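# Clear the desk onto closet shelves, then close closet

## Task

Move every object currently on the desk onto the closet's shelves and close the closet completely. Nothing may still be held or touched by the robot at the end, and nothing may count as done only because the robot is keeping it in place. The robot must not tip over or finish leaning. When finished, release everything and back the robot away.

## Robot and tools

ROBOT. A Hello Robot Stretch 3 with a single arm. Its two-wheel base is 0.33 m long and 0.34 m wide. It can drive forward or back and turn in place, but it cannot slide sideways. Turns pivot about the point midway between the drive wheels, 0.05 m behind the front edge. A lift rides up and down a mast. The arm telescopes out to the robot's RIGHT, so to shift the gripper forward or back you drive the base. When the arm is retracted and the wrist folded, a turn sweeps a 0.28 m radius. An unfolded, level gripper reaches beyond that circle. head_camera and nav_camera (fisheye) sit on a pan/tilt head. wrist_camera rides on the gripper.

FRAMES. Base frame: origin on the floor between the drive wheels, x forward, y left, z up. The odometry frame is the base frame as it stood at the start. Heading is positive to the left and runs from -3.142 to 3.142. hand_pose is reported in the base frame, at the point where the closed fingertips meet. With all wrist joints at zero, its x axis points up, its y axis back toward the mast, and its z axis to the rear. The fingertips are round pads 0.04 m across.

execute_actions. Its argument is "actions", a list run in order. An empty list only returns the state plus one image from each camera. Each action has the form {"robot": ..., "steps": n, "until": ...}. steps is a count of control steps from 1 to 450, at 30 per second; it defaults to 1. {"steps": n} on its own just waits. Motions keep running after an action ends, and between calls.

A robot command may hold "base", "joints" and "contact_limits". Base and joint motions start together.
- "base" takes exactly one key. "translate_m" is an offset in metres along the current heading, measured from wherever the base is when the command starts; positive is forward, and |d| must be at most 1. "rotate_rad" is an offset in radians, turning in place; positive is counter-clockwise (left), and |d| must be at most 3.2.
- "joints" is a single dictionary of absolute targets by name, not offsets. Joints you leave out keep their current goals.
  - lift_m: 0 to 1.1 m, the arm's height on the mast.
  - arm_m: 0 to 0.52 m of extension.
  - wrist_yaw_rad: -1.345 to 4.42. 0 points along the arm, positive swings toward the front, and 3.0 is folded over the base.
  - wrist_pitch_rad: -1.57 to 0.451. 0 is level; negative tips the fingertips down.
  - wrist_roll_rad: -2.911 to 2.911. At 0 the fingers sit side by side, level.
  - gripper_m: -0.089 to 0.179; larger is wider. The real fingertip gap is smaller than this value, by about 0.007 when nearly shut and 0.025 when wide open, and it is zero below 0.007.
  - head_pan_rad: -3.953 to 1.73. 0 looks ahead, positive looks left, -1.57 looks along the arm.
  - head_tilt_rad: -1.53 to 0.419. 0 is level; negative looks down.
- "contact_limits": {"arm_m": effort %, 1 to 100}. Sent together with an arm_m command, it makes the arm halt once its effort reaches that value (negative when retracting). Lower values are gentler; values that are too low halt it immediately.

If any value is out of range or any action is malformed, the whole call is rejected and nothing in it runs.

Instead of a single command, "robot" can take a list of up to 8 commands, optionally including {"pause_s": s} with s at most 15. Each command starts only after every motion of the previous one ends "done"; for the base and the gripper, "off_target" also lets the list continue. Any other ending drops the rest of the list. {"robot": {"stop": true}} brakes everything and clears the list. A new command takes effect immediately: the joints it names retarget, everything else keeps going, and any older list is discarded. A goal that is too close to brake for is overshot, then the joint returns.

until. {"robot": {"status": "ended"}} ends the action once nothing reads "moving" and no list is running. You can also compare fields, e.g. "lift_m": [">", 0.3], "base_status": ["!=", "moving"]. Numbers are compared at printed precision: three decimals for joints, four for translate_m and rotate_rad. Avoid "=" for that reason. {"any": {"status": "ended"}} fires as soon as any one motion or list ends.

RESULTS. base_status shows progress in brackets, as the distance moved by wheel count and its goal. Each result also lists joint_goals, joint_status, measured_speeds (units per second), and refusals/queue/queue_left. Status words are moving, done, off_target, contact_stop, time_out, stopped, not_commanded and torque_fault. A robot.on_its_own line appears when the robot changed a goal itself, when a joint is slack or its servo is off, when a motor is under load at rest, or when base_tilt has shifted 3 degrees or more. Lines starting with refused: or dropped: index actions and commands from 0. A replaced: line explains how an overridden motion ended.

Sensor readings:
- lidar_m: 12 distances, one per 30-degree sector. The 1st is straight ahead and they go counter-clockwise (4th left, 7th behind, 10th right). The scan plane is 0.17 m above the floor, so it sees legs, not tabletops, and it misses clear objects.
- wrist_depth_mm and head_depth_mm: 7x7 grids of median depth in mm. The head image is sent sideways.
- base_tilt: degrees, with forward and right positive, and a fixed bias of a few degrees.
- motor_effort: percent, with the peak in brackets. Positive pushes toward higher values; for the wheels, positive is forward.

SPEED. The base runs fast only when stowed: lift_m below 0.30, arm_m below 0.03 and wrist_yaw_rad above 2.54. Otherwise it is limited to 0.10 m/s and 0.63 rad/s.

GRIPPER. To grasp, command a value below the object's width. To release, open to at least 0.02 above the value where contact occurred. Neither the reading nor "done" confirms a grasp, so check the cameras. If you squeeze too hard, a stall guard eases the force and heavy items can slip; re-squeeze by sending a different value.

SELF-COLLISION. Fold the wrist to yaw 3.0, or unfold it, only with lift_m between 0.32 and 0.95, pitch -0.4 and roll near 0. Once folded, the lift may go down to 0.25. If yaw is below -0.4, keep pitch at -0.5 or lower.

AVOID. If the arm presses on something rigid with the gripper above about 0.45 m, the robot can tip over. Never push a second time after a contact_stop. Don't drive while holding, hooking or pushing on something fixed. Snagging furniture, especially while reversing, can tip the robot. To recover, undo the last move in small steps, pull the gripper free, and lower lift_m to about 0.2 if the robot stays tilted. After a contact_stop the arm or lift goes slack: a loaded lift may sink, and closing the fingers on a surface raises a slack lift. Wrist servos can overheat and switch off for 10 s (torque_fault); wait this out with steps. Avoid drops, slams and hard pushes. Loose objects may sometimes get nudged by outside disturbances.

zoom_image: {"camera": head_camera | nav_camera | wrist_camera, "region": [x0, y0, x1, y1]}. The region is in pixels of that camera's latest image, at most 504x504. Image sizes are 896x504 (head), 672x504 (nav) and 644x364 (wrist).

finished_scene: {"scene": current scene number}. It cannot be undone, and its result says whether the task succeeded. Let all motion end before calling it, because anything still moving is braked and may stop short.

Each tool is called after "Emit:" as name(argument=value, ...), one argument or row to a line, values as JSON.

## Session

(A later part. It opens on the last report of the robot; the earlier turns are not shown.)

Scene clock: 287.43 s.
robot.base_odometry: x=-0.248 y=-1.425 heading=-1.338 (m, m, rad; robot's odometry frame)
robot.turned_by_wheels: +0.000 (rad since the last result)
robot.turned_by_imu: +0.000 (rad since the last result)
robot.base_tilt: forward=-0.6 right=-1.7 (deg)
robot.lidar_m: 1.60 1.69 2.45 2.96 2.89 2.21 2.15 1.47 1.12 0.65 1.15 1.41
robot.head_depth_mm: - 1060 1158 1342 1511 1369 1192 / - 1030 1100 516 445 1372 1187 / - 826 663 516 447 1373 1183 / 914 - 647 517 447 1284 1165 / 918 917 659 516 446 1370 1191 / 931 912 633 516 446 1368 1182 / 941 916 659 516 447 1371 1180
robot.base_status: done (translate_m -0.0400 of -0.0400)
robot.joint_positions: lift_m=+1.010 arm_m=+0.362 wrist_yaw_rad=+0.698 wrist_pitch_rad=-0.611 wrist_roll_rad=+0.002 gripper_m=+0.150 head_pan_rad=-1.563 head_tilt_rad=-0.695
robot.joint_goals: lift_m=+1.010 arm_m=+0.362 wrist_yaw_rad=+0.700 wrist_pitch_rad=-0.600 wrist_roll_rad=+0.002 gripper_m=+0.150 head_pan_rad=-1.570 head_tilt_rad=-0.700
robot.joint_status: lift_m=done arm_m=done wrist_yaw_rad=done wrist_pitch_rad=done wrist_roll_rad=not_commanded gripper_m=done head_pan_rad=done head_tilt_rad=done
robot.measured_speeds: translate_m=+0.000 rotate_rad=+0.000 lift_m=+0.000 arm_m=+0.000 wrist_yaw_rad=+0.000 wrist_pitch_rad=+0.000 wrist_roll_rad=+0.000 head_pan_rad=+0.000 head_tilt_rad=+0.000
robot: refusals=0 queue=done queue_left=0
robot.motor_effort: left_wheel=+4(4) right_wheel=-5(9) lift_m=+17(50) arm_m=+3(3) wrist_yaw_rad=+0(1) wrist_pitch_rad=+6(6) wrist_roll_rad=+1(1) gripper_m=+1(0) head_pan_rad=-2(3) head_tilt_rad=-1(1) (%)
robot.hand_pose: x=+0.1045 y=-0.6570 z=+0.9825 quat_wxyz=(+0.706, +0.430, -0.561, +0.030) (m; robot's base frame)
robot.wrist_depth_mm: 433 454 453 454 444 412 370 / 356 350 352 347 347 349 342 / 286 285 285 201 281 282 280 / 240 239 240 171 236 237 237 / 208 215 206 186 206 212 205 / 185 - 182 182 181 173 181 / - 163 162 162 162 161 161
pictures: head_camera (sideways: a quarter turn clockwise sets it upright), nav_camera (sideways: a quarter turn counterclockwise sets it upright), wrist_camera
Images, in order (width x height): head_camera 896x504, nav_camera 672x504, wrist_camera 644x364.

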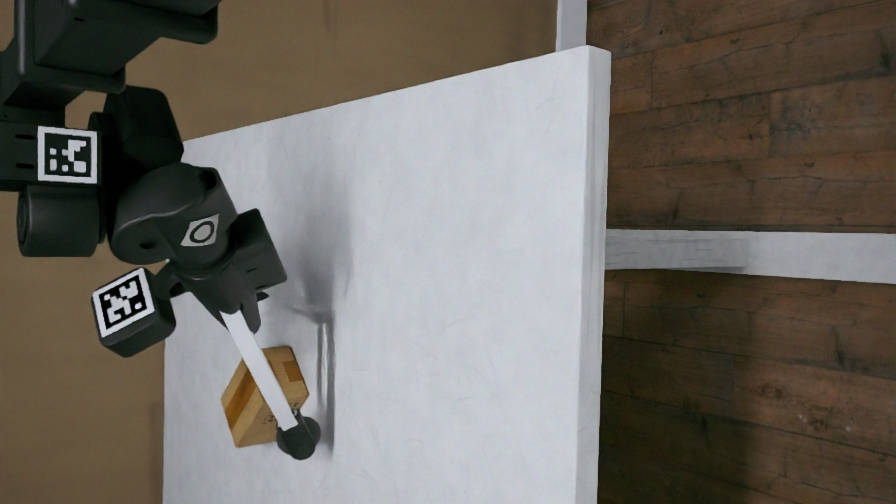

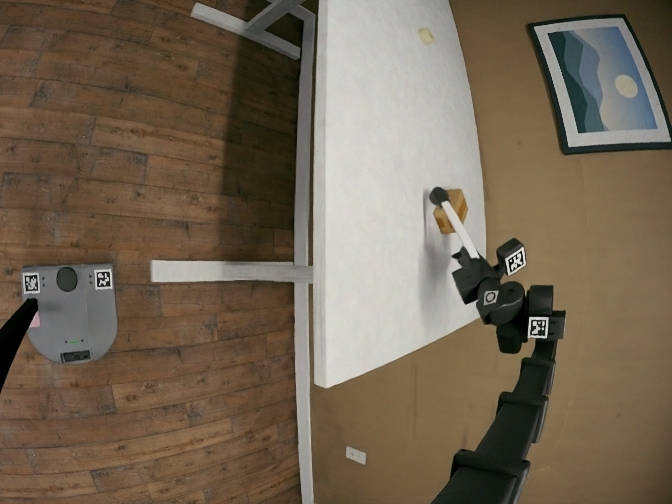

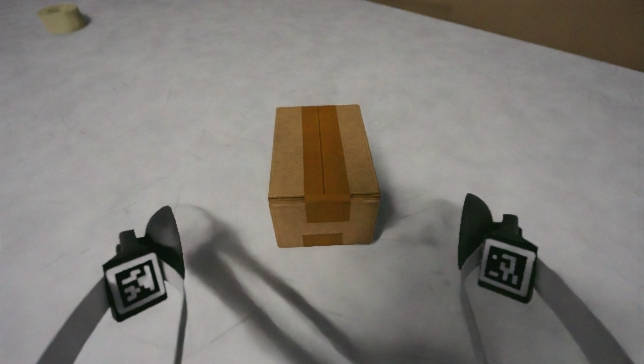

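Emit:
execute_actions(
  actions=[
    {"robot":[{"base":{"translate_m":0.032},"joints":{"arm_m":0.40,"lift_m":0.997}},{"joints":{"gripper_m":0.045}},{"pause_s":0.5},{"joints":{"lift_m":1.06}}],"steps":300,"until":{"robot":{"status":"ended"}}},
  ],
)

Scene clock: 295.10 s.
robot.base_odometry: x=-0.241 y=-1.456 heading=-1.338 (m, m, rad; robot's odometry frame)
robot.turned_by_wheels: +0.000 (rad since the last result)
robot.turned_by_imu: +0.001 (rad since the last result)
robot.base_tilt: forward=-0.6 right=-1.7 (deg)
robot.lidar_m: 1.56 1.66 2.39 2.96 2.93 2.23 2.18 1.48 1.12 0.66 1.16 1.39
robot.head_depth_mm: 928 1026 1162 569 446 1365 1190 / 951 998 658 517 447 1359 1184 / - 925 660 516 447 1360 1192 / - 825 661 517 446 1279 1162 / 958 784 660 515 446 1369 1181 / 937 971 659 514 446 1371 1186 / 934 911 660 515 445 1362 1188
robot.base_status: done (translate_m +0.0320 of +0.0320)
robot.joint_positions: lift_m=+1.059 arm_m=+0.400 wrist_yaw_rad=+0.700 wrist_pitch_rad=-0.617 wrist_roll_rad=+0.002 gripper_m=+0.046 head_pan_rad=-1.563 head_tilt_rad=-0.695
robot.joint_goals: lift_m=+1.060 arm_m=+0.400 wrist_yaw_rad=+0.700 wrist_pitch_rad=-0.600 wrist_roll_rad=+0.002 gripper_m=+0.045 head_pan_rad=-1.570 head_tilt_rad=-0.700
robot.joint_status: lift_m=done arm_m=done wrist_yaw_rad=done wrist_pitch_rad=done wrist_roll_rad=not_commanded gripper_m=done head_pan_rad=done head_tilt_rad=done
robot.measured_speeds: translate_m=+0.000 rotate_rad=+0.000 lift_m=+0.000 arm_m=+0.000 wrist_yaw_rad=+0.000 wrist_pitch_rad=+0.000 wrist_roll_rad=+0.000 head_pan_rad=+0.000 head_tilt_rad=+0.000
robot: refusals=0 queue=done queue_left=0
robot.motor_effort: left_wheel=+3(6) right_wheel=-5(9) lift_m=+43(39) arm_m=+3(3) wrist_yaw_rad=-1(0) wrist_pitch_rad=+10(11) wrist_roll_rad=+1(1) gripper_m=-15(100) head_pan_rad=-3(1) head_tilt_rad=-2(1) (%)
robot.hand_pose: x=+0.1041 y=-0.6939 z=+1.0303 quat_wxyz=(+0.706, +0.433, -0.560, +0.029) (m; robot's base frame)
robot.wrist_depth_mm: 571 561 573 537 479 404 342 / 439 444 435 437 438 409 374 / 360 363 358 357 357 349 350 / 307 304 307 301 300 300 297 / 264 266 267 145 208 261 258 / 233 234 140 132 223 230 227 / 208 207 204 143 207 205 205
pictures: head_camera (sideways: a quarter turn clockwise sets it upright), nav_camera (sideways: a quarter turn counterclockwise sets it upright), wrist_camera
Images, in order (width x height): head_camera 896x504, nav_camera 672x504, wrist_camera 644x364.

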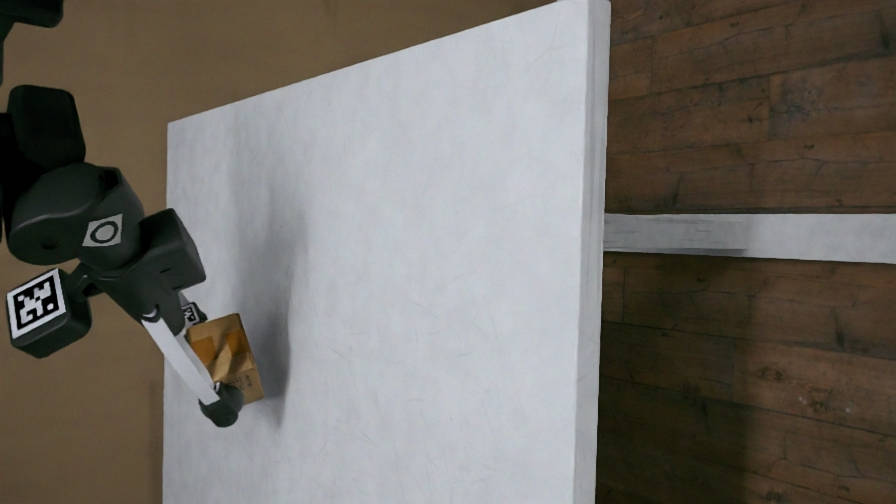

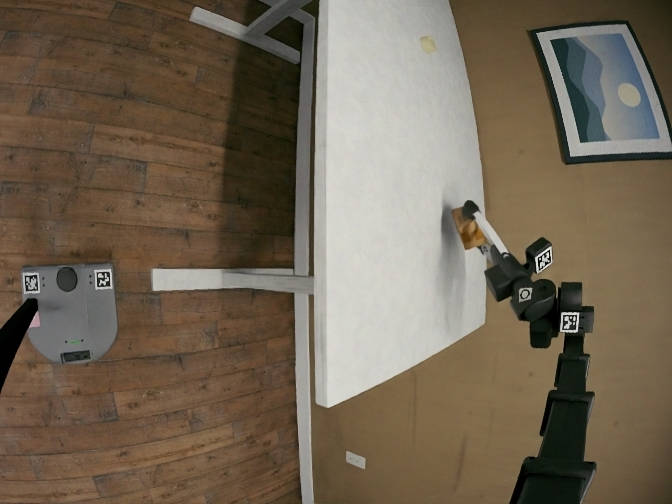

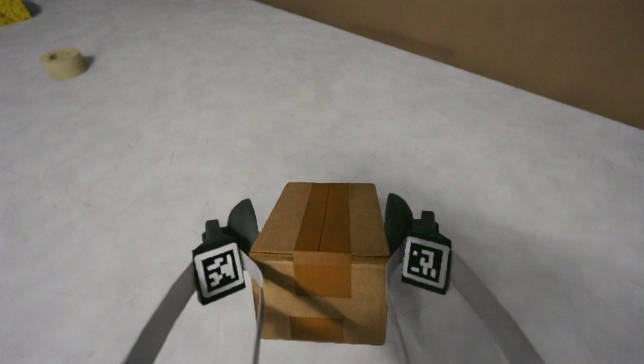

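Emit:
execute_actions(
  actions=[
    {"robot":[{"joints":{"lift_m":1.08}},{"joints":{"arm_m":0.0,"wrist_pitch_rad":-0.4,"wrist_yaw_rad":1.57}},{"base":{"rotate_rad":1.44},"joints":{"wrist_yaw_rad":3.0}},{"joints":{"lift_m":0.9}},{"joints":{"lift_m":0.29,"head_pan_rad":0,"head_tilt_rad":-0.3}},{"base":{"translate_m":1.0}},{"base":{"translate_m":1.0}}],"steps":450,"until":{"robot":{"status":"ended"}}},
    {"steps":300,"until":{"robot":{"status":"ended"}}},
  ],
)

Scene clock: 327.67 s.
robot.base_odometry: x=+1.587 y=-1.269 heading=+0.102 (m, m, rad; robot's odometry frame)
robot.turned_by_wheels: +1.440 (rad since the last result)
robot.turned_by_imu: +1.464 (rad since the last result)
robot.base_tilt: forward=-0.3 right=-1.7 (deg)
robot.lidar_m: 1.13 1.15 1.47 2.30 2.35 3.10 2.50 2.20 1.56 1.47 1.51 1.23
robot.head_depth_mm: 1579 1586 1612 1610 1635 1420 1446 / 1612 1704 1778 1853 1911 1926 1519 / 1591 1674 1765 1826 1828 1906 1535 / 1585 1662 1767 1799 1787 1916 1517 / 1565 1650 1742 1819 1791 1935 1491 / 946 996 1039 1112 1175 1246 1344 / 922 971 1032 1089 1156 1235 1331
robot.base_status: moving (translate_m +0.8369 of +1.0000)
robot.joint_positions: lift_m=+0.290 arm_m=+0.000 wrist_yaw_rad=+2.998 wrist_pitch_rad=-0.426 wrist_roll_rad=+0.002 gripper_m=+0.046 head_pan_rad=-0.007 head_tilt_rad=-0.309
robot.joint_goals: lift_m=+0.290 arm_m=+0.000 wrist_yaw_rad=+3.000 wrist_pitch_rad=-0.400 wrist_roll_rad=+0.002 gripper_m=+0.045 head_pan_rad=+0.000 head_tilt_rad=-0.300
robot.joint_status: lift_m=done arm_m=done wrist_yaw_rad=done wrist_pitch_rad=done wrist_roll_rad=not_commanded gripper_m=done head_pan_rad=done head_tilt_rad=done
robot.measured_speeds: translate_m=+0.293 rotate_rad=+0.000 lift_m=+0.000 arm_m=+0.000 wrist_yaw_rad=+0.000 wrist_pitch_rad=+0.000 wrist_roll_rad=+0.000 head_pan_rad=+0.000 head_tilt_rad=+0.000
robot: refusals=0 queue=running queue_left=0
robot.motor_effort: left_wheel=-2(9) right_wheel=+5(10) lift_m=+18(46) arm_m=-2(0) wrist_yaw_rad=+1(3) wrist_pitch_rad=+15(17) wrist_roll_rad=+1(1) gripper_m=-15(14) head_pan_rad=+3(31) head_tilt_rad=+3(20) (%)
robot.hand_pose: x=+0.0107 y=+0.0758 z=+0.3013 quat_wxyz=(+0.199, +0.700, +0.100, +0.678) (m; robot's base frame)
robot.wrist_depth_mm: - - - - - - - / - - - - - - - / 939 934 951 897 911 916 897 / 749 712 750 713 723 707 677 / 600 599 - 144 363 580 581 / 500 511 - 132 471 486 480 / 444 - - 140 417 420 418
pictures: head_camera (sideways: a quarter turn clockwise sets it upright), nav_camera (sideways: a quarter turn counterclockwise sets it upright), wrist_camera
Images, in order (width x height): head_camera 896x504, nav_camera 672x504, wrist_camera 644x364.

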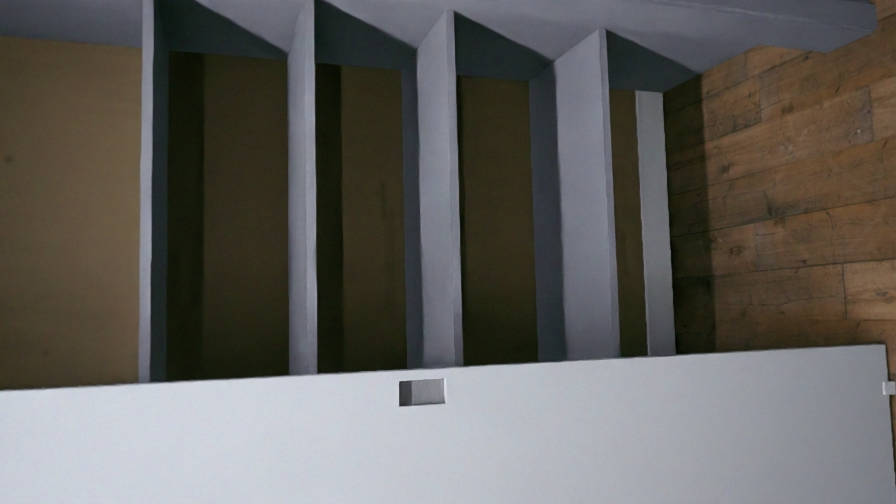

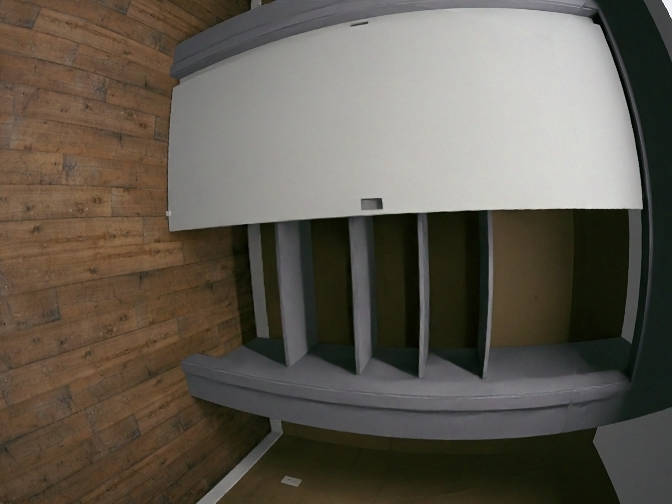

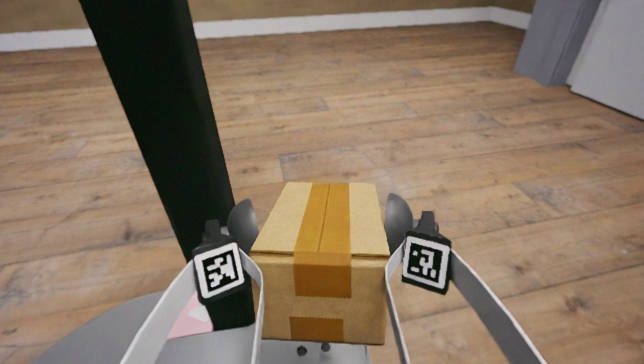

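Emit:
execute_actions(
  actions=[
    {"steps":60,"until":{"robot":{"status":"ended"}}},
    {"robot":[{"base":{"translate_m":0.4}},{"base":{"rotate_rad":1.7},"joints":{"lift_m":0.7,"head_pan_rad":-1.57,"head_tilt_rad":-0.7}},{"joints":{"wrist_yaw_rad":0,"wrist_pitch_rad":-0.2}}],"steps":450,"until":{"robot":{"status":"ended"}}},
  ],
)

Scene clock: 343.67 s.
robot.base_odometry: x=+2.147 y=-1.212 heading=+1.802 (m, m, rad; robot's odometry frame)
robot.turned_by_wheels: +1.700 (rad since the last result)
robot.turned_by_imu: +1.710 (rad since the last result)
robot.base_tilt: forward=-0.6 right=-1.7 (deg)
robot.lidar_m: 2.33 2.48 3.59 3.26 1.90 1.47 1.44 0.75 0.82 0.57 0.59 0.86
robot.head_depth_mm: 920 1165 1011 1277 1577 1371 1212 / 921 1168 1010 1271 1612 1362 1207 / 912 1168 1379 1272 1615 1339 1208 / 914 1170 1375 1271 1628 592 - / 915 1165 964 1199 851 1020 1177 / 468 518 599 683 813 1007 1161 / 465 521 594 690 820 1015 1179
robot.base_status: done (rotate_rad +1.6998 of +1.7000)
robot.joint_positions: lift_m=+0.699 arm_m=+0.000 wrist_yaw_rad=+0.003 wrist_pitch_rad=-0.229 wrist_roll_rad=+0.002 gripper_m=+0.046 head_pan_rad=-1.563 head_tilt_rad=-0.691
robot.joint_goals: lift_m=+0.700 arm_m=+0.000 wrist_yaw_rad=+0.000 wrist_pitch_rad=-0.200 wrist_roll_rad=+0.002 gripper_m=+0.045 head_pan_rad=-1.570 head_tilt_rad=-0.700
robot.joint_status: lift_m=done arm_m=done wrist_yaw_rad=done wrist_pitch_rad=done wrist_roll_rad=not_commanded gripper_m=done head_pan_rad=done head_tilt_rad=done
robot.measured_speeds: translate_m=+0.000 rotate_rad=+0.000 lift_m=+0.000 arm_m=+0.000 wrist_yaw_rad=+0.000 wrist_pitch_rad=+0.000 wrist_roll_rad=+0.000 head_pan_rad=+0.000 head_tilt_rad=+0.000
robot: refusals=0 queue=done queue_left=0
robot.motor_effort: left_wheel=-4(11) right_wheel=+3(10) lift_m=+43(44) arm_m=-1(2) wrist_yaw_rad=-3(4) wrist_pitch_rad=+17(18) wrist_roll_rad=+1(1) gripper_m=-15(15) head_pan_rad=-2(27) head_tilt_rad=-3(23) (%)
robot.hand_pose: x=-0.0208 y=-0.3893 z=+0.7565 quat_wxyz=(+0.702, +0.082, -0.703, -0.080) (m; robot's base frame)
robot.wrist_depth_mm: 286 283 894 885 898 855 731 / 305 301 573 975 944 934 749 / 332 323 331 - - - 749 / 356 349 351 961 949 918 755 / 388 379 358 144 432 731 711 / 424 417 140 133 - - 750 / 470 467 443 143 967 925 749
pictures: head_camera (sideways: a quarter turn clockwise sets it upright), nav_camera (sideways: a quarter turn counterclockwise sets it upright), wrist_camera
Images, in order (width x height): head_camera 896x504, nav_camera 672x504, wrist_camera 644x364.

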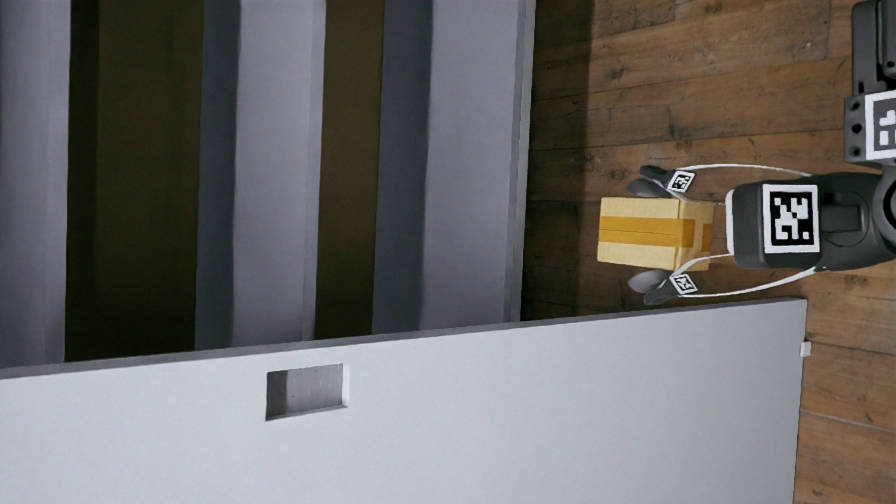

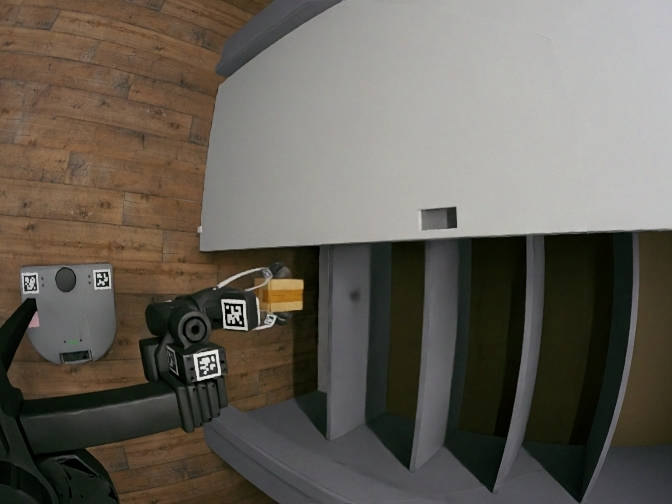

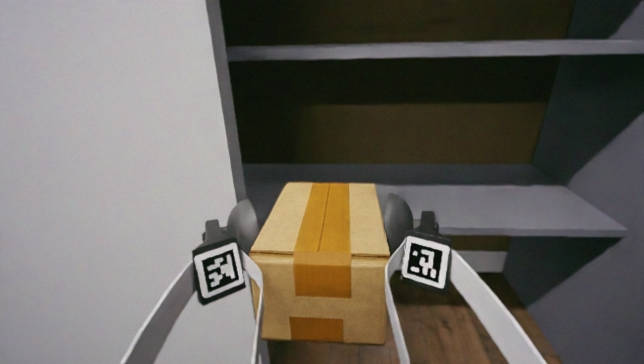

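Emit:
execute_actions(
  actions=[
    {"robot":[{"base":{"rotate_rad":0.6}},{"base":{"translate_m":-0.3}},{"base":{"rotate_rad":-0.6}},{"base":{"translate_m":0.1}}],"steps":450,"until":{"robot":{"status":"ended"}}},
  ],
)

Scene clock: 362.43 s.
robot.base_odometry: x=+2.346 y=-1.317 heading=+1.802 (m, m, rad; robot's odometry frame)
robot.turned_by_wheels: +0.000 (rad since the last result)
robot.turned_by_imu: +0.000 (rad since the last result)
robot.base_tilt: forward=-0.6 right=-1.7 (deg)
robot.lidar_m: 2.46 2.62 3.75 3.38 1.72 1.33 1.31 0.53 0.61 1.10 0.46 0.58
robot.head_depth_mm: 727 1015 889 1234 1101 1371 1206 / 723 1028 887 1236 1103 1368 1207 / 727 1034 886 1234 1099 1351 1209 / 725 1041 886 1236 1074 591 - / 722 1048 884 1269 1100 1371 1179 / 722 1056 887 1269 1127 1375 1176 / 723 1054 883 1283 1125 772 872
robot.base_status: done (translate_m +0.1000 of +0.1000)
robot.joint_positions: lift_m=+0.699 arm_m=+0.000 wrist_yaw_rad=+0.002 wrist_pitch_rad=-0.229 wrist_roll_rad=+0.002 gripper_m=+0.046 head_pan_rad=-1.563 head_tilt_rad=-0.691
robot.joint_goals: lift_m=+0.700 arm_m=+0.000 wrist_yaw_rad=+0.000 wrist_pitch_rad=-0.200 wrist_roll_rad=+0.002 gripper_m=+0.045 head_pan_rad=-1.570 head_tilt_rad=-0.700
robot.joint_status: lift_m=done arm_m=done wrist_yaw_rad=done wrist_pitch_rad=done wrist_roll_rad=not_commanded gripper_m=done head_pan_rad=done head_tilt_rad=done
robot.measured_speeds: translate_m=+0.000 rotate_rad=+0.000 lift_m=+0.000 arm_m=+0.000 wrist_yaw_rad=+0.000 wrist_pitch_rad=+0.000 wrist_roll_rad=+0.000 head_pan_rad=+0.000 head_tilt_rad=+0.000
robot: refusals=0 queue=done queue_left=0
robot.motor_effort: left_wheel=+3(8) right_wheel=-6(8) lift_m=+43(43) arm_m=-2(2) wrist_yaw_rad=-2(3) wrist_pitch_rad=+17(17) wrist_roll_rad=+1(1) gripper_m=-15(15) head_pan_rad=-1(2) head_tilt_rad=-3(3) (%)
robot.hand_pose: x=-0.0210 y=-0.3894 z=+0.7565 quat_wxyz=(+0.702, +0.082, -0.703, -0.081) (m; robot's base frame)
robot.wrist_depth_mm: 808 780 752 742 725 711 568 / 855 822 818 807 767 750 569 / 896 901 892 832 840 796 585 / 968 919 899 872 864 839 591 / 721 695 690 145 401 669 600 / - - 140 133 - 576 550 / - - 933 142 923 888 594
pictures: head_camera (sideways: a quarter turn clockwise sets it upright), nav_camera (sideways: a quarter turn counterclockwise sets it upright), wrist_camera
Images, in order (width x height): head_camera 896x504, nav_camera 672x504, wrist_camera 644x364.

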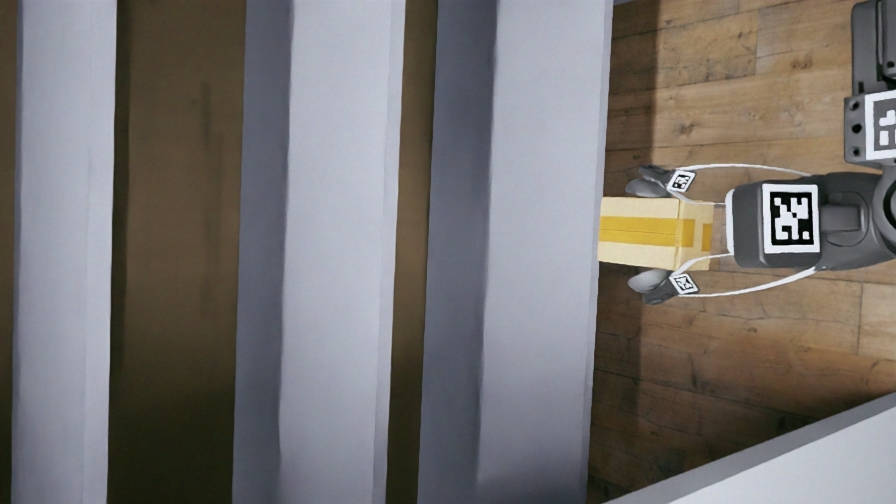

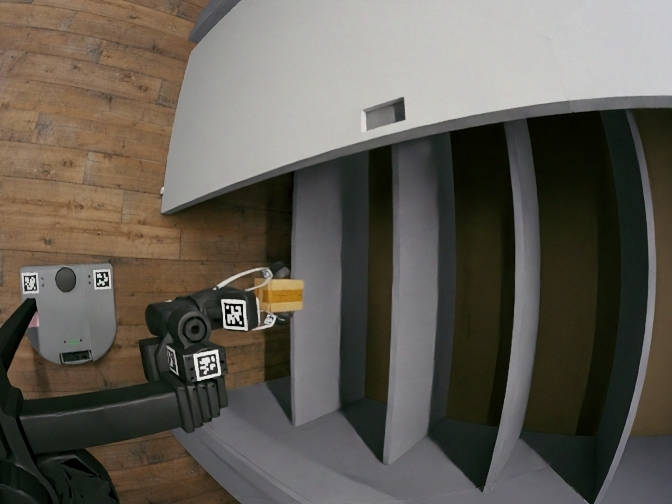

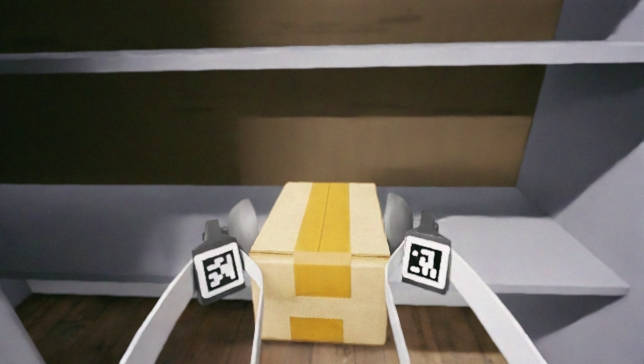

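Emit:
execute_actions(
  actions=[
    {"robot":[{"joints":{"lift_m":0.61}},{"joints":{"arm_m":0.4}}],"steps":450,"until":{"robot":{"status":"ended"}}},
  ],
)

Scene clock: 375.40 s.
robot.base_odometry: x=+2.346 y=-1.317 heading=+1.802 (m, m, rad; robot's odometry frame)
robot.turned_by_wheels: +0.000 (rad since the last result)
robot.turned_by_imu: +0.001 (rad since the last result)
robot.base_tilt: forward=-0.6 right=-1.7 (deg)
robot.lidar_m: 2.47 2.63 3.73 3.38 1.73 1.33 1.30 0.53 0.61 1.10 0.46 0.58
robot.head_depth_mm: 725 1026 888 1234 1104 1370 1226 / 726 1029 880 1236 1103 - - / 722 1034 883 1286 1509 1369 1185 / 721 1043 887 1059 1097 1381 1191 / 721 1051 888 1279 1104 1372 1189 / 723 1055 884 1278 1133 1366 1184 / 723 1056 882 1282 1131 771 867
robot.base_status: done (translate_m +0.1000 of +0.1000)
robot.joint_positions: lift_m=+0.610 arm_m=+0.400 wrist_yaw_rad=+0.002 wrist_pitch_rad=-0.229 wrist_roll_rad=+0.002 gripper_m=+0.046 head_pan_rad=-1.563 head_tilt_rad=-0.691
robot.joint_goals: lift_m=+0.610 arm_m=+0.400 wrist_yaw_rad=+0.000 wrist_pitch_rad=-0.200 wrist_roll_rad=+0.002 gripper_m=+0.045 head_pan_rad=-1.570 head_tilt_rad=-0.700
robot.joint_status: lift_m=done arm_m=done wrist_yaw_rad=done wrist_pitch_rad=done wrist_roll_rad=not_commanded gripper_m=done head_pan_rad=done head_tilt_rad=done
robot.measured_speeds: translate_m=+0.000 rotate_rad=+0.000 lift_m=+0.000 arm_m=+0.000 wrist_yaw_rad=+0.000 wrist_pitch_rad=+0.000 wrist_roll_rad=+0.000 head_pan_rad=+0.000 head_tilt_rad=+0.000
robot: refusals=0 queue=done queue_left=0
robot.motor_effort: left_wheel=+4(4) right_wheel=-6(6) lift_m=+18(43) arm_m=+3(2) wrist_yaw_rad=-2(2) wrist_pitch_rad=+16(17) wrist_roll_rad=+1(1) gripper_m=-14(15) head_pan_rad=-3(3) head_tilt_rad=-2(3) (%)
robot.hand_pose: x=-0.0211 y=-0.7887 z=+0.6676 quat_wxyz=(+0.702, +0.081, -0.703, -0.081) (m; robot's base frame)
robot.wrist_depth_mm: 423 412 409 405 389 390 379 / 442 434 425 423 414 414 406 / 480 468 469 457 445 436 431 / 516 510 500 470 473 475 471 / 554 524 515 145 332 492 487 / 436 426 140 133 389 410 408 / 357 353 340 143 344 345 339
pictures: head_camera (sideways: a quarter turn clockwise sets it upright), nav_camera (sideways: a quarter turn counterclockwise sets it upright), wrist_camera
Images, in order (width x height): head_camera 896x504, nav_camera 672x504, wrist_camera 644x364.

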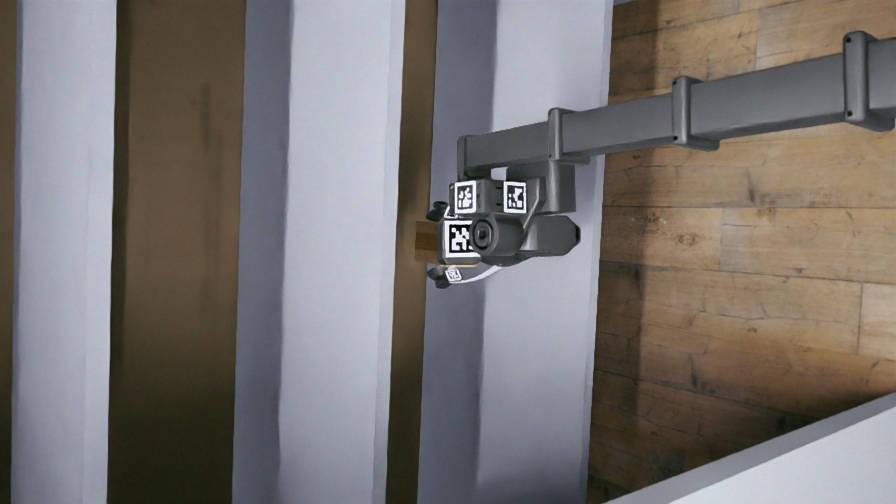

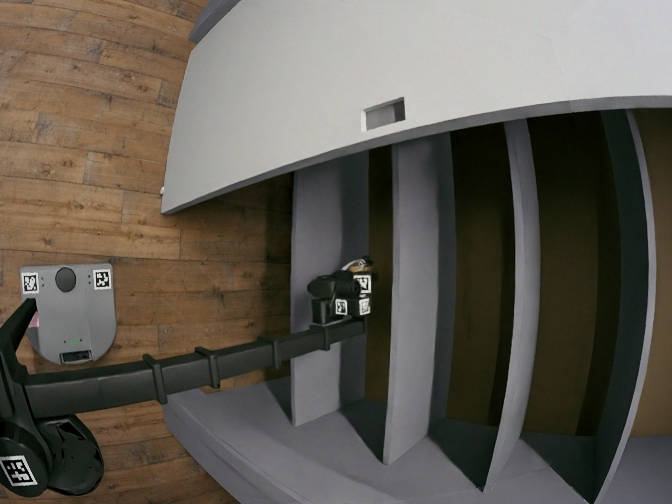

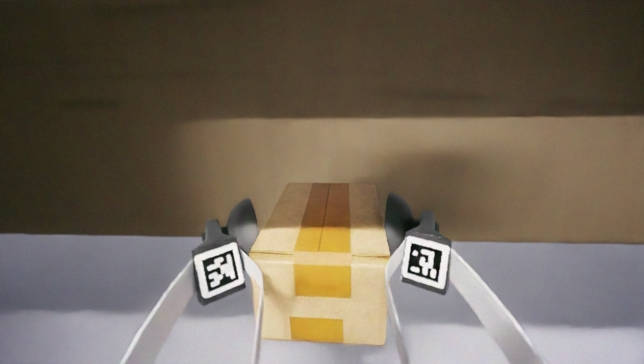

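Emit:
execute_actions(
  actions=[
    {"robot":[{"joints":{"lift_m":0.5}}],"steps":450,"until":{"robot":{"status":"ended"}}},
  ],
)

Scene clock: 382.53 s.
robot.base_odometry: x=+2.346 y=-1.317 heading=+1.802 (m, m, rad; robot's odometry frame)
robot.turned_by_wheels: +0.000 (rad since the last result)
robot.turned_by_imu: +0.001 (rad since the last result)
robot.base_tilt: forward=-0.6 right=-1.7 (deg)
robot.lidar_m: 2.47 2.62 3.76 3.28 1.73 1.33 1.31 0.53 0.61 1.10 0.46 0.58
robot.head_depth_mm: 721 1026 885 1234 1110 1372 1192 / 723 1028 888 1241 1093 1380 1222 / 724 1033 887 1235 - 1378 1197 / 719 1045 885 1234 1101 1365 1188 / 722 1046 879 1275 1105 1366 1192 / 725 1056 886 1273 1128 1356 1193 / 722 1061 885 1268 1130 770 866
robot.base_status: done (translate_m +0.1000 of +0.1000)
robot.joint_positions: lift_m=+0.500 arm_m=+0.400 wrist_yaw_rad=+0.002 wrist_pitch_rad=-0.229 wrist_roll_rad=+0.002 gripper_m=+0.046 head_pan_rad=-1.563 head_tilt_rad=-0.691
robot.joint_goals: lift_m=+0.500 arm_m=+0.400 wrist_yaw_rad=+0.000 wrist_pitch_rad=-0.200 wrist_roll_rad=+0.002 gripper_m=+0.045 head_pan_rad=-1.570 head_tilt_rad=-0.700
robot.joint_status: lift_m=done arm_m=done wrist_yaw_rad=done wrist_pitch_rad=done wrist_roll_rad=not_commanded gripper_m=done head_pan_rad=done head_tilt_rad=done
robot.measured_speeds: translate_m=+0.000 rotate_rad=+0.000 lift_m=+0.000 arm_m=+0.000 wrist_yaw_rad=+0.000 wrist_pitch_rad=+0.000 wrist_roll_rad=+0.000 head_pan_rad=+0.000 head_tilt_rad=+0.000
robot: refusals=0 queue=done queue_left=0
robot.motor_effort: left_wheel=+4(4) right_wheel=-5(6) lift_m=+18(19) arm_m=+3(3) wrist_yaw_rad=-2(2) wrist_pitch_rad=+17(17) wrist_roll_rad=+1(1) gripper_m=-14(14) head_pan_rad=-2(2) head_tilt_rad=-4(2) (%)
robot.hand_pose: x=-0.0211 y=-0.7887 z=+0.5576 quat_wxyz=(+0.702, +0.081, -0.703, -0.081) (m; robot's base frame)
robot.wrist_depth_mm: 421 412 393 395 392 387 379 / 446 442 425 421 415 404 400 / 481 474 466 456 453 442 431 / 493 478 469 465 459 444 439 / 355 355 352 145 243 334 327 / 279 275 140 132 252 267 263 / 228 226 220 142 222 220 220
pictures: head_camera (sideways: a quarter turn clockwise sets it upright), nav_camera (sideways: a quarter turn counterclockwise sets it upright), wrist_camera
Images, in order (width x height): head_camera 896x504, nav_camera 672x504, wrist_camera 644x364.

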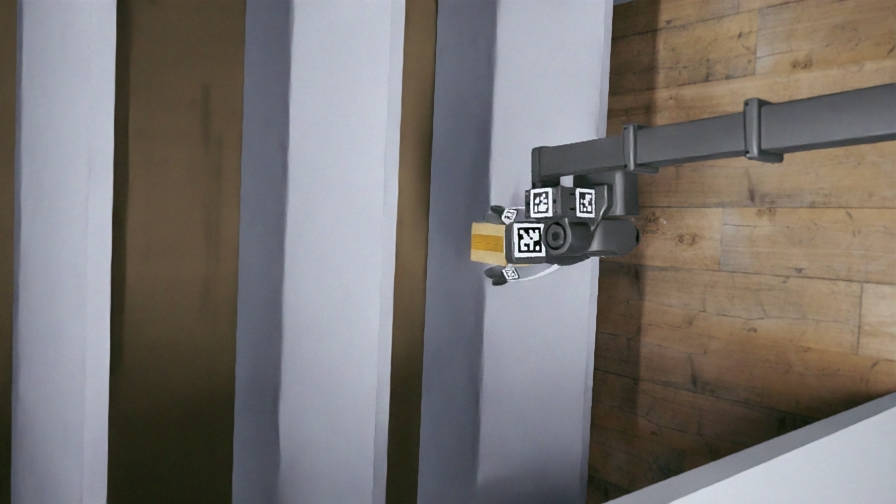

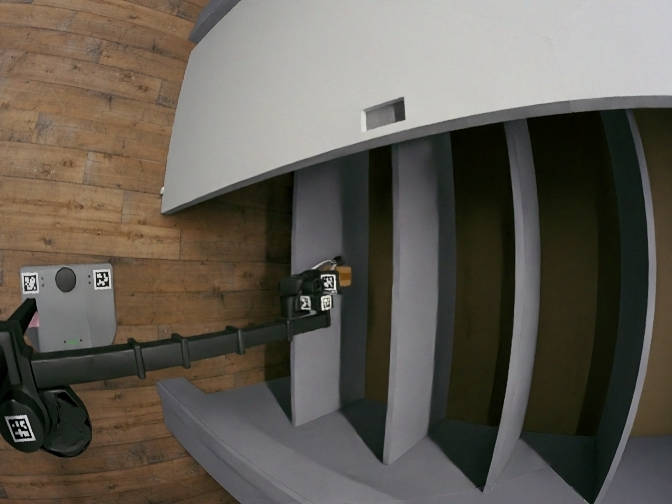

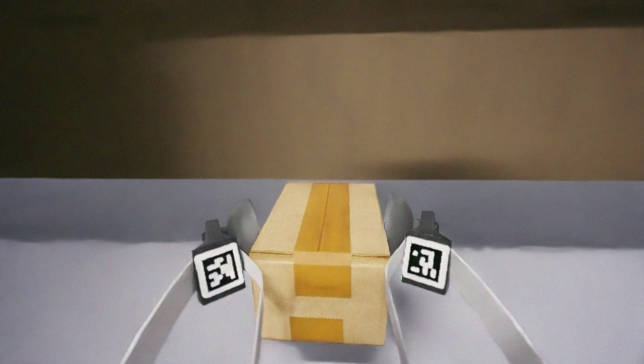

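Emit:
execute_actions(
  actions=[
    {"robot":[{"joints":{"lift_m":0.44,"arm_m":0.44}},{"joints":{"gripper_m":0.13}},{"joints":{"lift_m":0.47}},{"joints":{"arm_m":0.0}}],"steps":450,"until":{"robot":{"status":"ended"}}},
  ],
)

Scene clock: 393.57 s.
robot.base_odometry: x=+2.346 y=-1.317 heading=+1.802 (m, m, rad; robot's odometry frame)
robot.turned_by_wheels: +0.000 (rad since the last result)
robot.turned_by_imu: +0.001 (rad since the last result)
robot.base_tilt: forward=-0.5 right=-1.7 (deg)
robot.lidar_m: 2.47 2.62 3.76 3.37 1.73 1.33 1.31 0.53 0.61 1.10 0.46 0.58
robot.head_depth_mm: 725 1024 888 1245 1102 1374 1199 / 727 1030 884 1239 1107 1367 1188 / 726 1038 884 1238 1103 1363 1188 / 720 1039 885 1240 1096 1365 1212 / 725 1046 884 1272 1100 1354 1191 / 726 1061 884 1273 1134 1373 1188 / 721 1054 888 1277 1133 770 867
robot.base_status: done (translate_m +0.1000 of +0.1000)
robot.joint_positions: lift_m=+0.470 arm_m=+0.000 wrist_yaw_rad=+0.002 wrist_pitch_rad=-0.220 wrist_roll_rad=+0.002 gripper_m=+0.130 head_pan_rad=-1.563 head_tilt_rad=-0.691
robot.joint_goals: lift_m=+0.470 arm_m=+0.000 wrist_yaw_rad=+0.000 wrist_pitch_rad=-0.200 wrist_roll_rad=+0.002 gripper_m=+0.130 head_pan_rad=-1.570 head_tilt_rad=-0.700
robot.joint_status: lift_m=done arm_m=done wrist_yaw_rad=done wrist_pitch_rad=done wrist_roll_rad=not_commanded gripper_m=done head_pan_rad=done head_tilt_rad=done
robot.measured_speeds: translate_m=+0.000 rotate_rad=+0.000 lift_m=+0.000 arm_m=+0.000 wrist_yaw_rad=+0.000 wrist_pitch_rad=+0.000 wrist_roll_rad=+0.000 head_pan_rad=+0.000 head_tilt_rad=+0.000
robot: refusals=0 queue=done queue_left=0
robot.motor_effort: left_wheel=+3(3) right_wheel=-6(6) lift_m=+42(44) arm_m=-3(2) wrist_yaw_rad=-2(1) wrist_pitch_rad=+11(17) wrist_roll_rad=+1(1) gripper_m=+1(98) head_pan_rad=-1(1) head_tilt_rad=-3(4) (%)
robot.hand_pose: x=-0.0211 y=-0.3901 z=+0.5288 quat_wxyz=(+0.702, +0.078, -0.703, -0.078) (m; robot's base frame)
robot.wrist_depth_mm: 785 785 776 739 730 722 596 / 861 809 807 778 769 746 591 / 688 685 664 580 634 621 538 / 947 929 925 931 934 802 540 / - - - 968 925 813 599 / 901 910 881 865 861 797 590 / 737 721 723 712 730 701 567
pictures: head_camera (sideways: a quarter turn clockwise sets it upright), nav_camera (sideways: a quarter turn counterclockwise sets it upright), wrist_camera
Images, in order (width x height): head_camera 896x504, nav_camera 672x504, wrist_camera 644x364.

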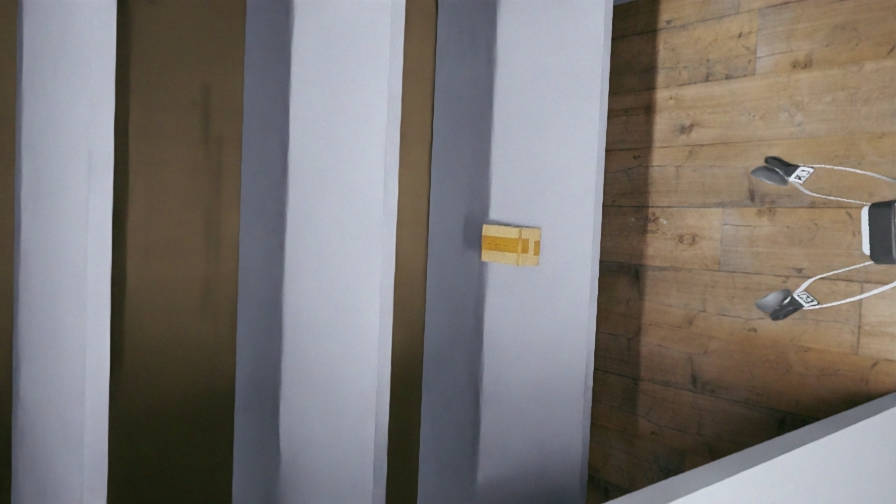

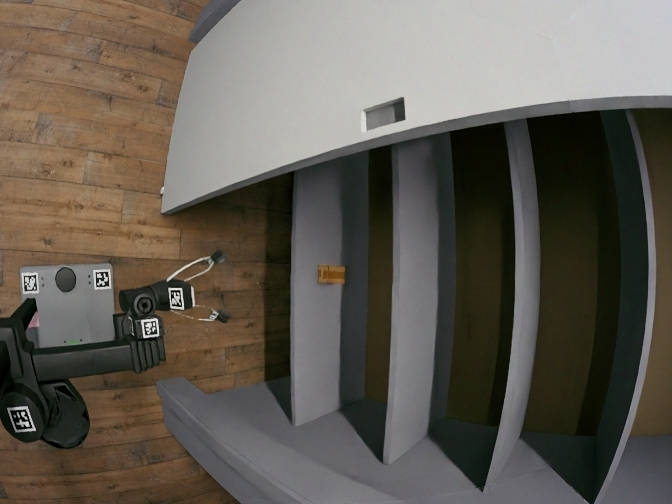

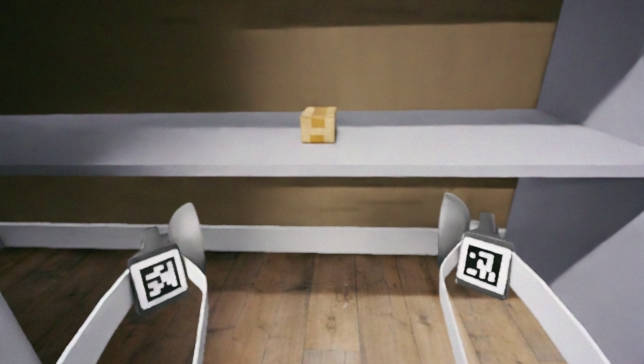

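Emit:
execute_actions(
  actions=[
    {"robot":[{"joints":{"wrist_pitch_rad":-0.4,"gripper_m":0.05}},{"joints":{"wrist_yaw_rad":3.0}},{"base":{"rotate_rad":1.77},"joints":{"lift_m":0.28,"head_pan_rad":0,"head_tilt_rad":-0.5}},{"base":{"translate_m":1.0}},{"base":{"translate_m":1.0}},{"base":{"translate_m":0.4}}],"steps":450,"until":{"robot":{"status":"ended"}}},
    {"steps":200,"until":{"robot":{"status":"ended"}}},
  ],
)

Scene clock: 418.07 s.
robot.base_odometry: x=+0.164 y=-2.317 heading=-2.712 (m, m, rad; robot's odometry frame)
robot.turned_by_wheels: +1.770 (rad since the last result)
robot.turned_by_imu: +1.798 (rad since the last result)
robot.base_tilt: forward=-0.6 right=-1.7 (deg)
robot.lidar_m: 0.96 0.67 0.61 0.61 0.72 1.35 2.66 3.18 3.16 2.59 1.33 1.37
robot.head_depth_mm: 1096 1186 1037 699 1571 1566 1310 / 1127 1223 965 693 1618 1573 1312 / 1152 1249 1033 694 1668 1569 1314 / 1181 1281 1035 728 1660 1439 1310 / 1208 1318 1033 729 1758 1559 1315 / 1182 1249 1275 765 1464 1485 1300 / 989 1036 1072 1073 1180 1247 1249
robot.base_status: done (translate_m +0.4000 of +0.4000)
robot.joint_positions: lift_m=+0.280 arm_m=+0.000 wrist_yaw_rad=+2.998 wrist_pitch_rad=-0.414 wrist_roll_rad=+0.002 gripper_m=+0.050 head_pan_rad=-0.007 head_tilt_rad=-0.506
robot.joint_goals: lift_m=+0.280 arm_m=+0.000 wrist_yaw_rad=+3.000 wrist_pitch_rad=-0.400 wrist_roll_rad=+0.002 gripper_m=+0.050 head_pan_rad=+0.000 head_tilt_rad=-0.500
robot.joint_status: lift_m=done arm_m=done wrist_yaw_rad=done wrist_pitch_rad=done wrist_roll_rad=not_commanded gripper_m=done head_pan_rad=done head_tilt_rad=done
robot.measured_speeds: translate_m=+0.000 rotate_rad=+0.000 lift_m=+0.000 arm_m=+0.000 wrist_yaw_rad=+0.000 wrist_pitch_rad=+0.000 wrist_roll_rad=+0.000 head_pan_rad=+0.000 head_tilt_rad=+0.000
robot: refusals=0 queue=done queue_left=0
robot.motor_effort: left_wheel=-5(10) right_wheel=+4(10) lift_m=+17(42) arm_m=-2(2) wrist_yaw_rad=+0(1) wrist_pitch_rad=+8(12) wrist_roll_rad=+1(1) gripper_m=+0(99) head_pan_rad=+2(27) head_tilt_rad=+1(14) (%)
robot.hand_pose: x=+0.0109 y=+0.0773 z=+0.2941 quat_wxyz=(+0.195, +0.701, +0.095, +0.679) (m; robot's base frame)
robot.wrist_depth_mm: 677 - 597 595 552 546 535 / 749 - 664 652 608 591 595 / 827 793 713 720 695 666 652 / 749 721 736 698 706 687 669 / 591 584 - 583 575 576 556 / 501 504 - 525 469 485 472 / 434 - - - 418 418 414
pictures: head_camera (sideways: a quarter turn clockwise sets it upright), nav_camera (sideways: a quarter turn counterclockwise sets it upright), wrist_camera
Images, in order (width x height): head_camera 896x504, nav_camera 672x504, wrist_camera 644x364.

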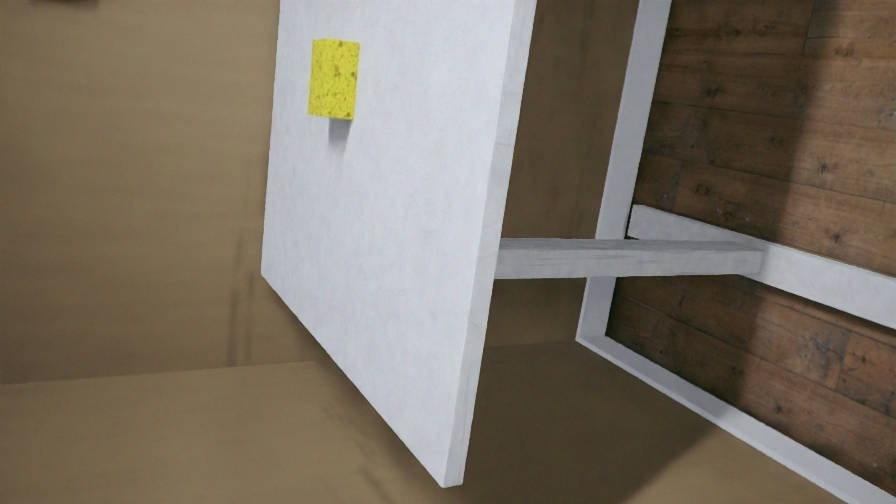

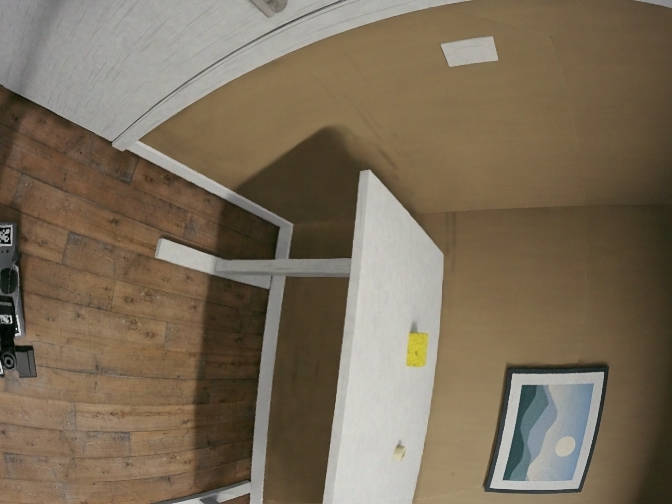

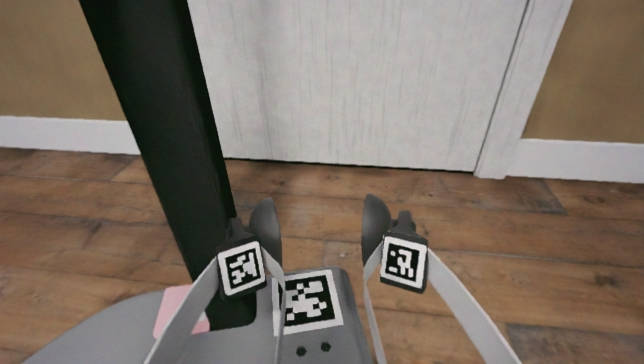

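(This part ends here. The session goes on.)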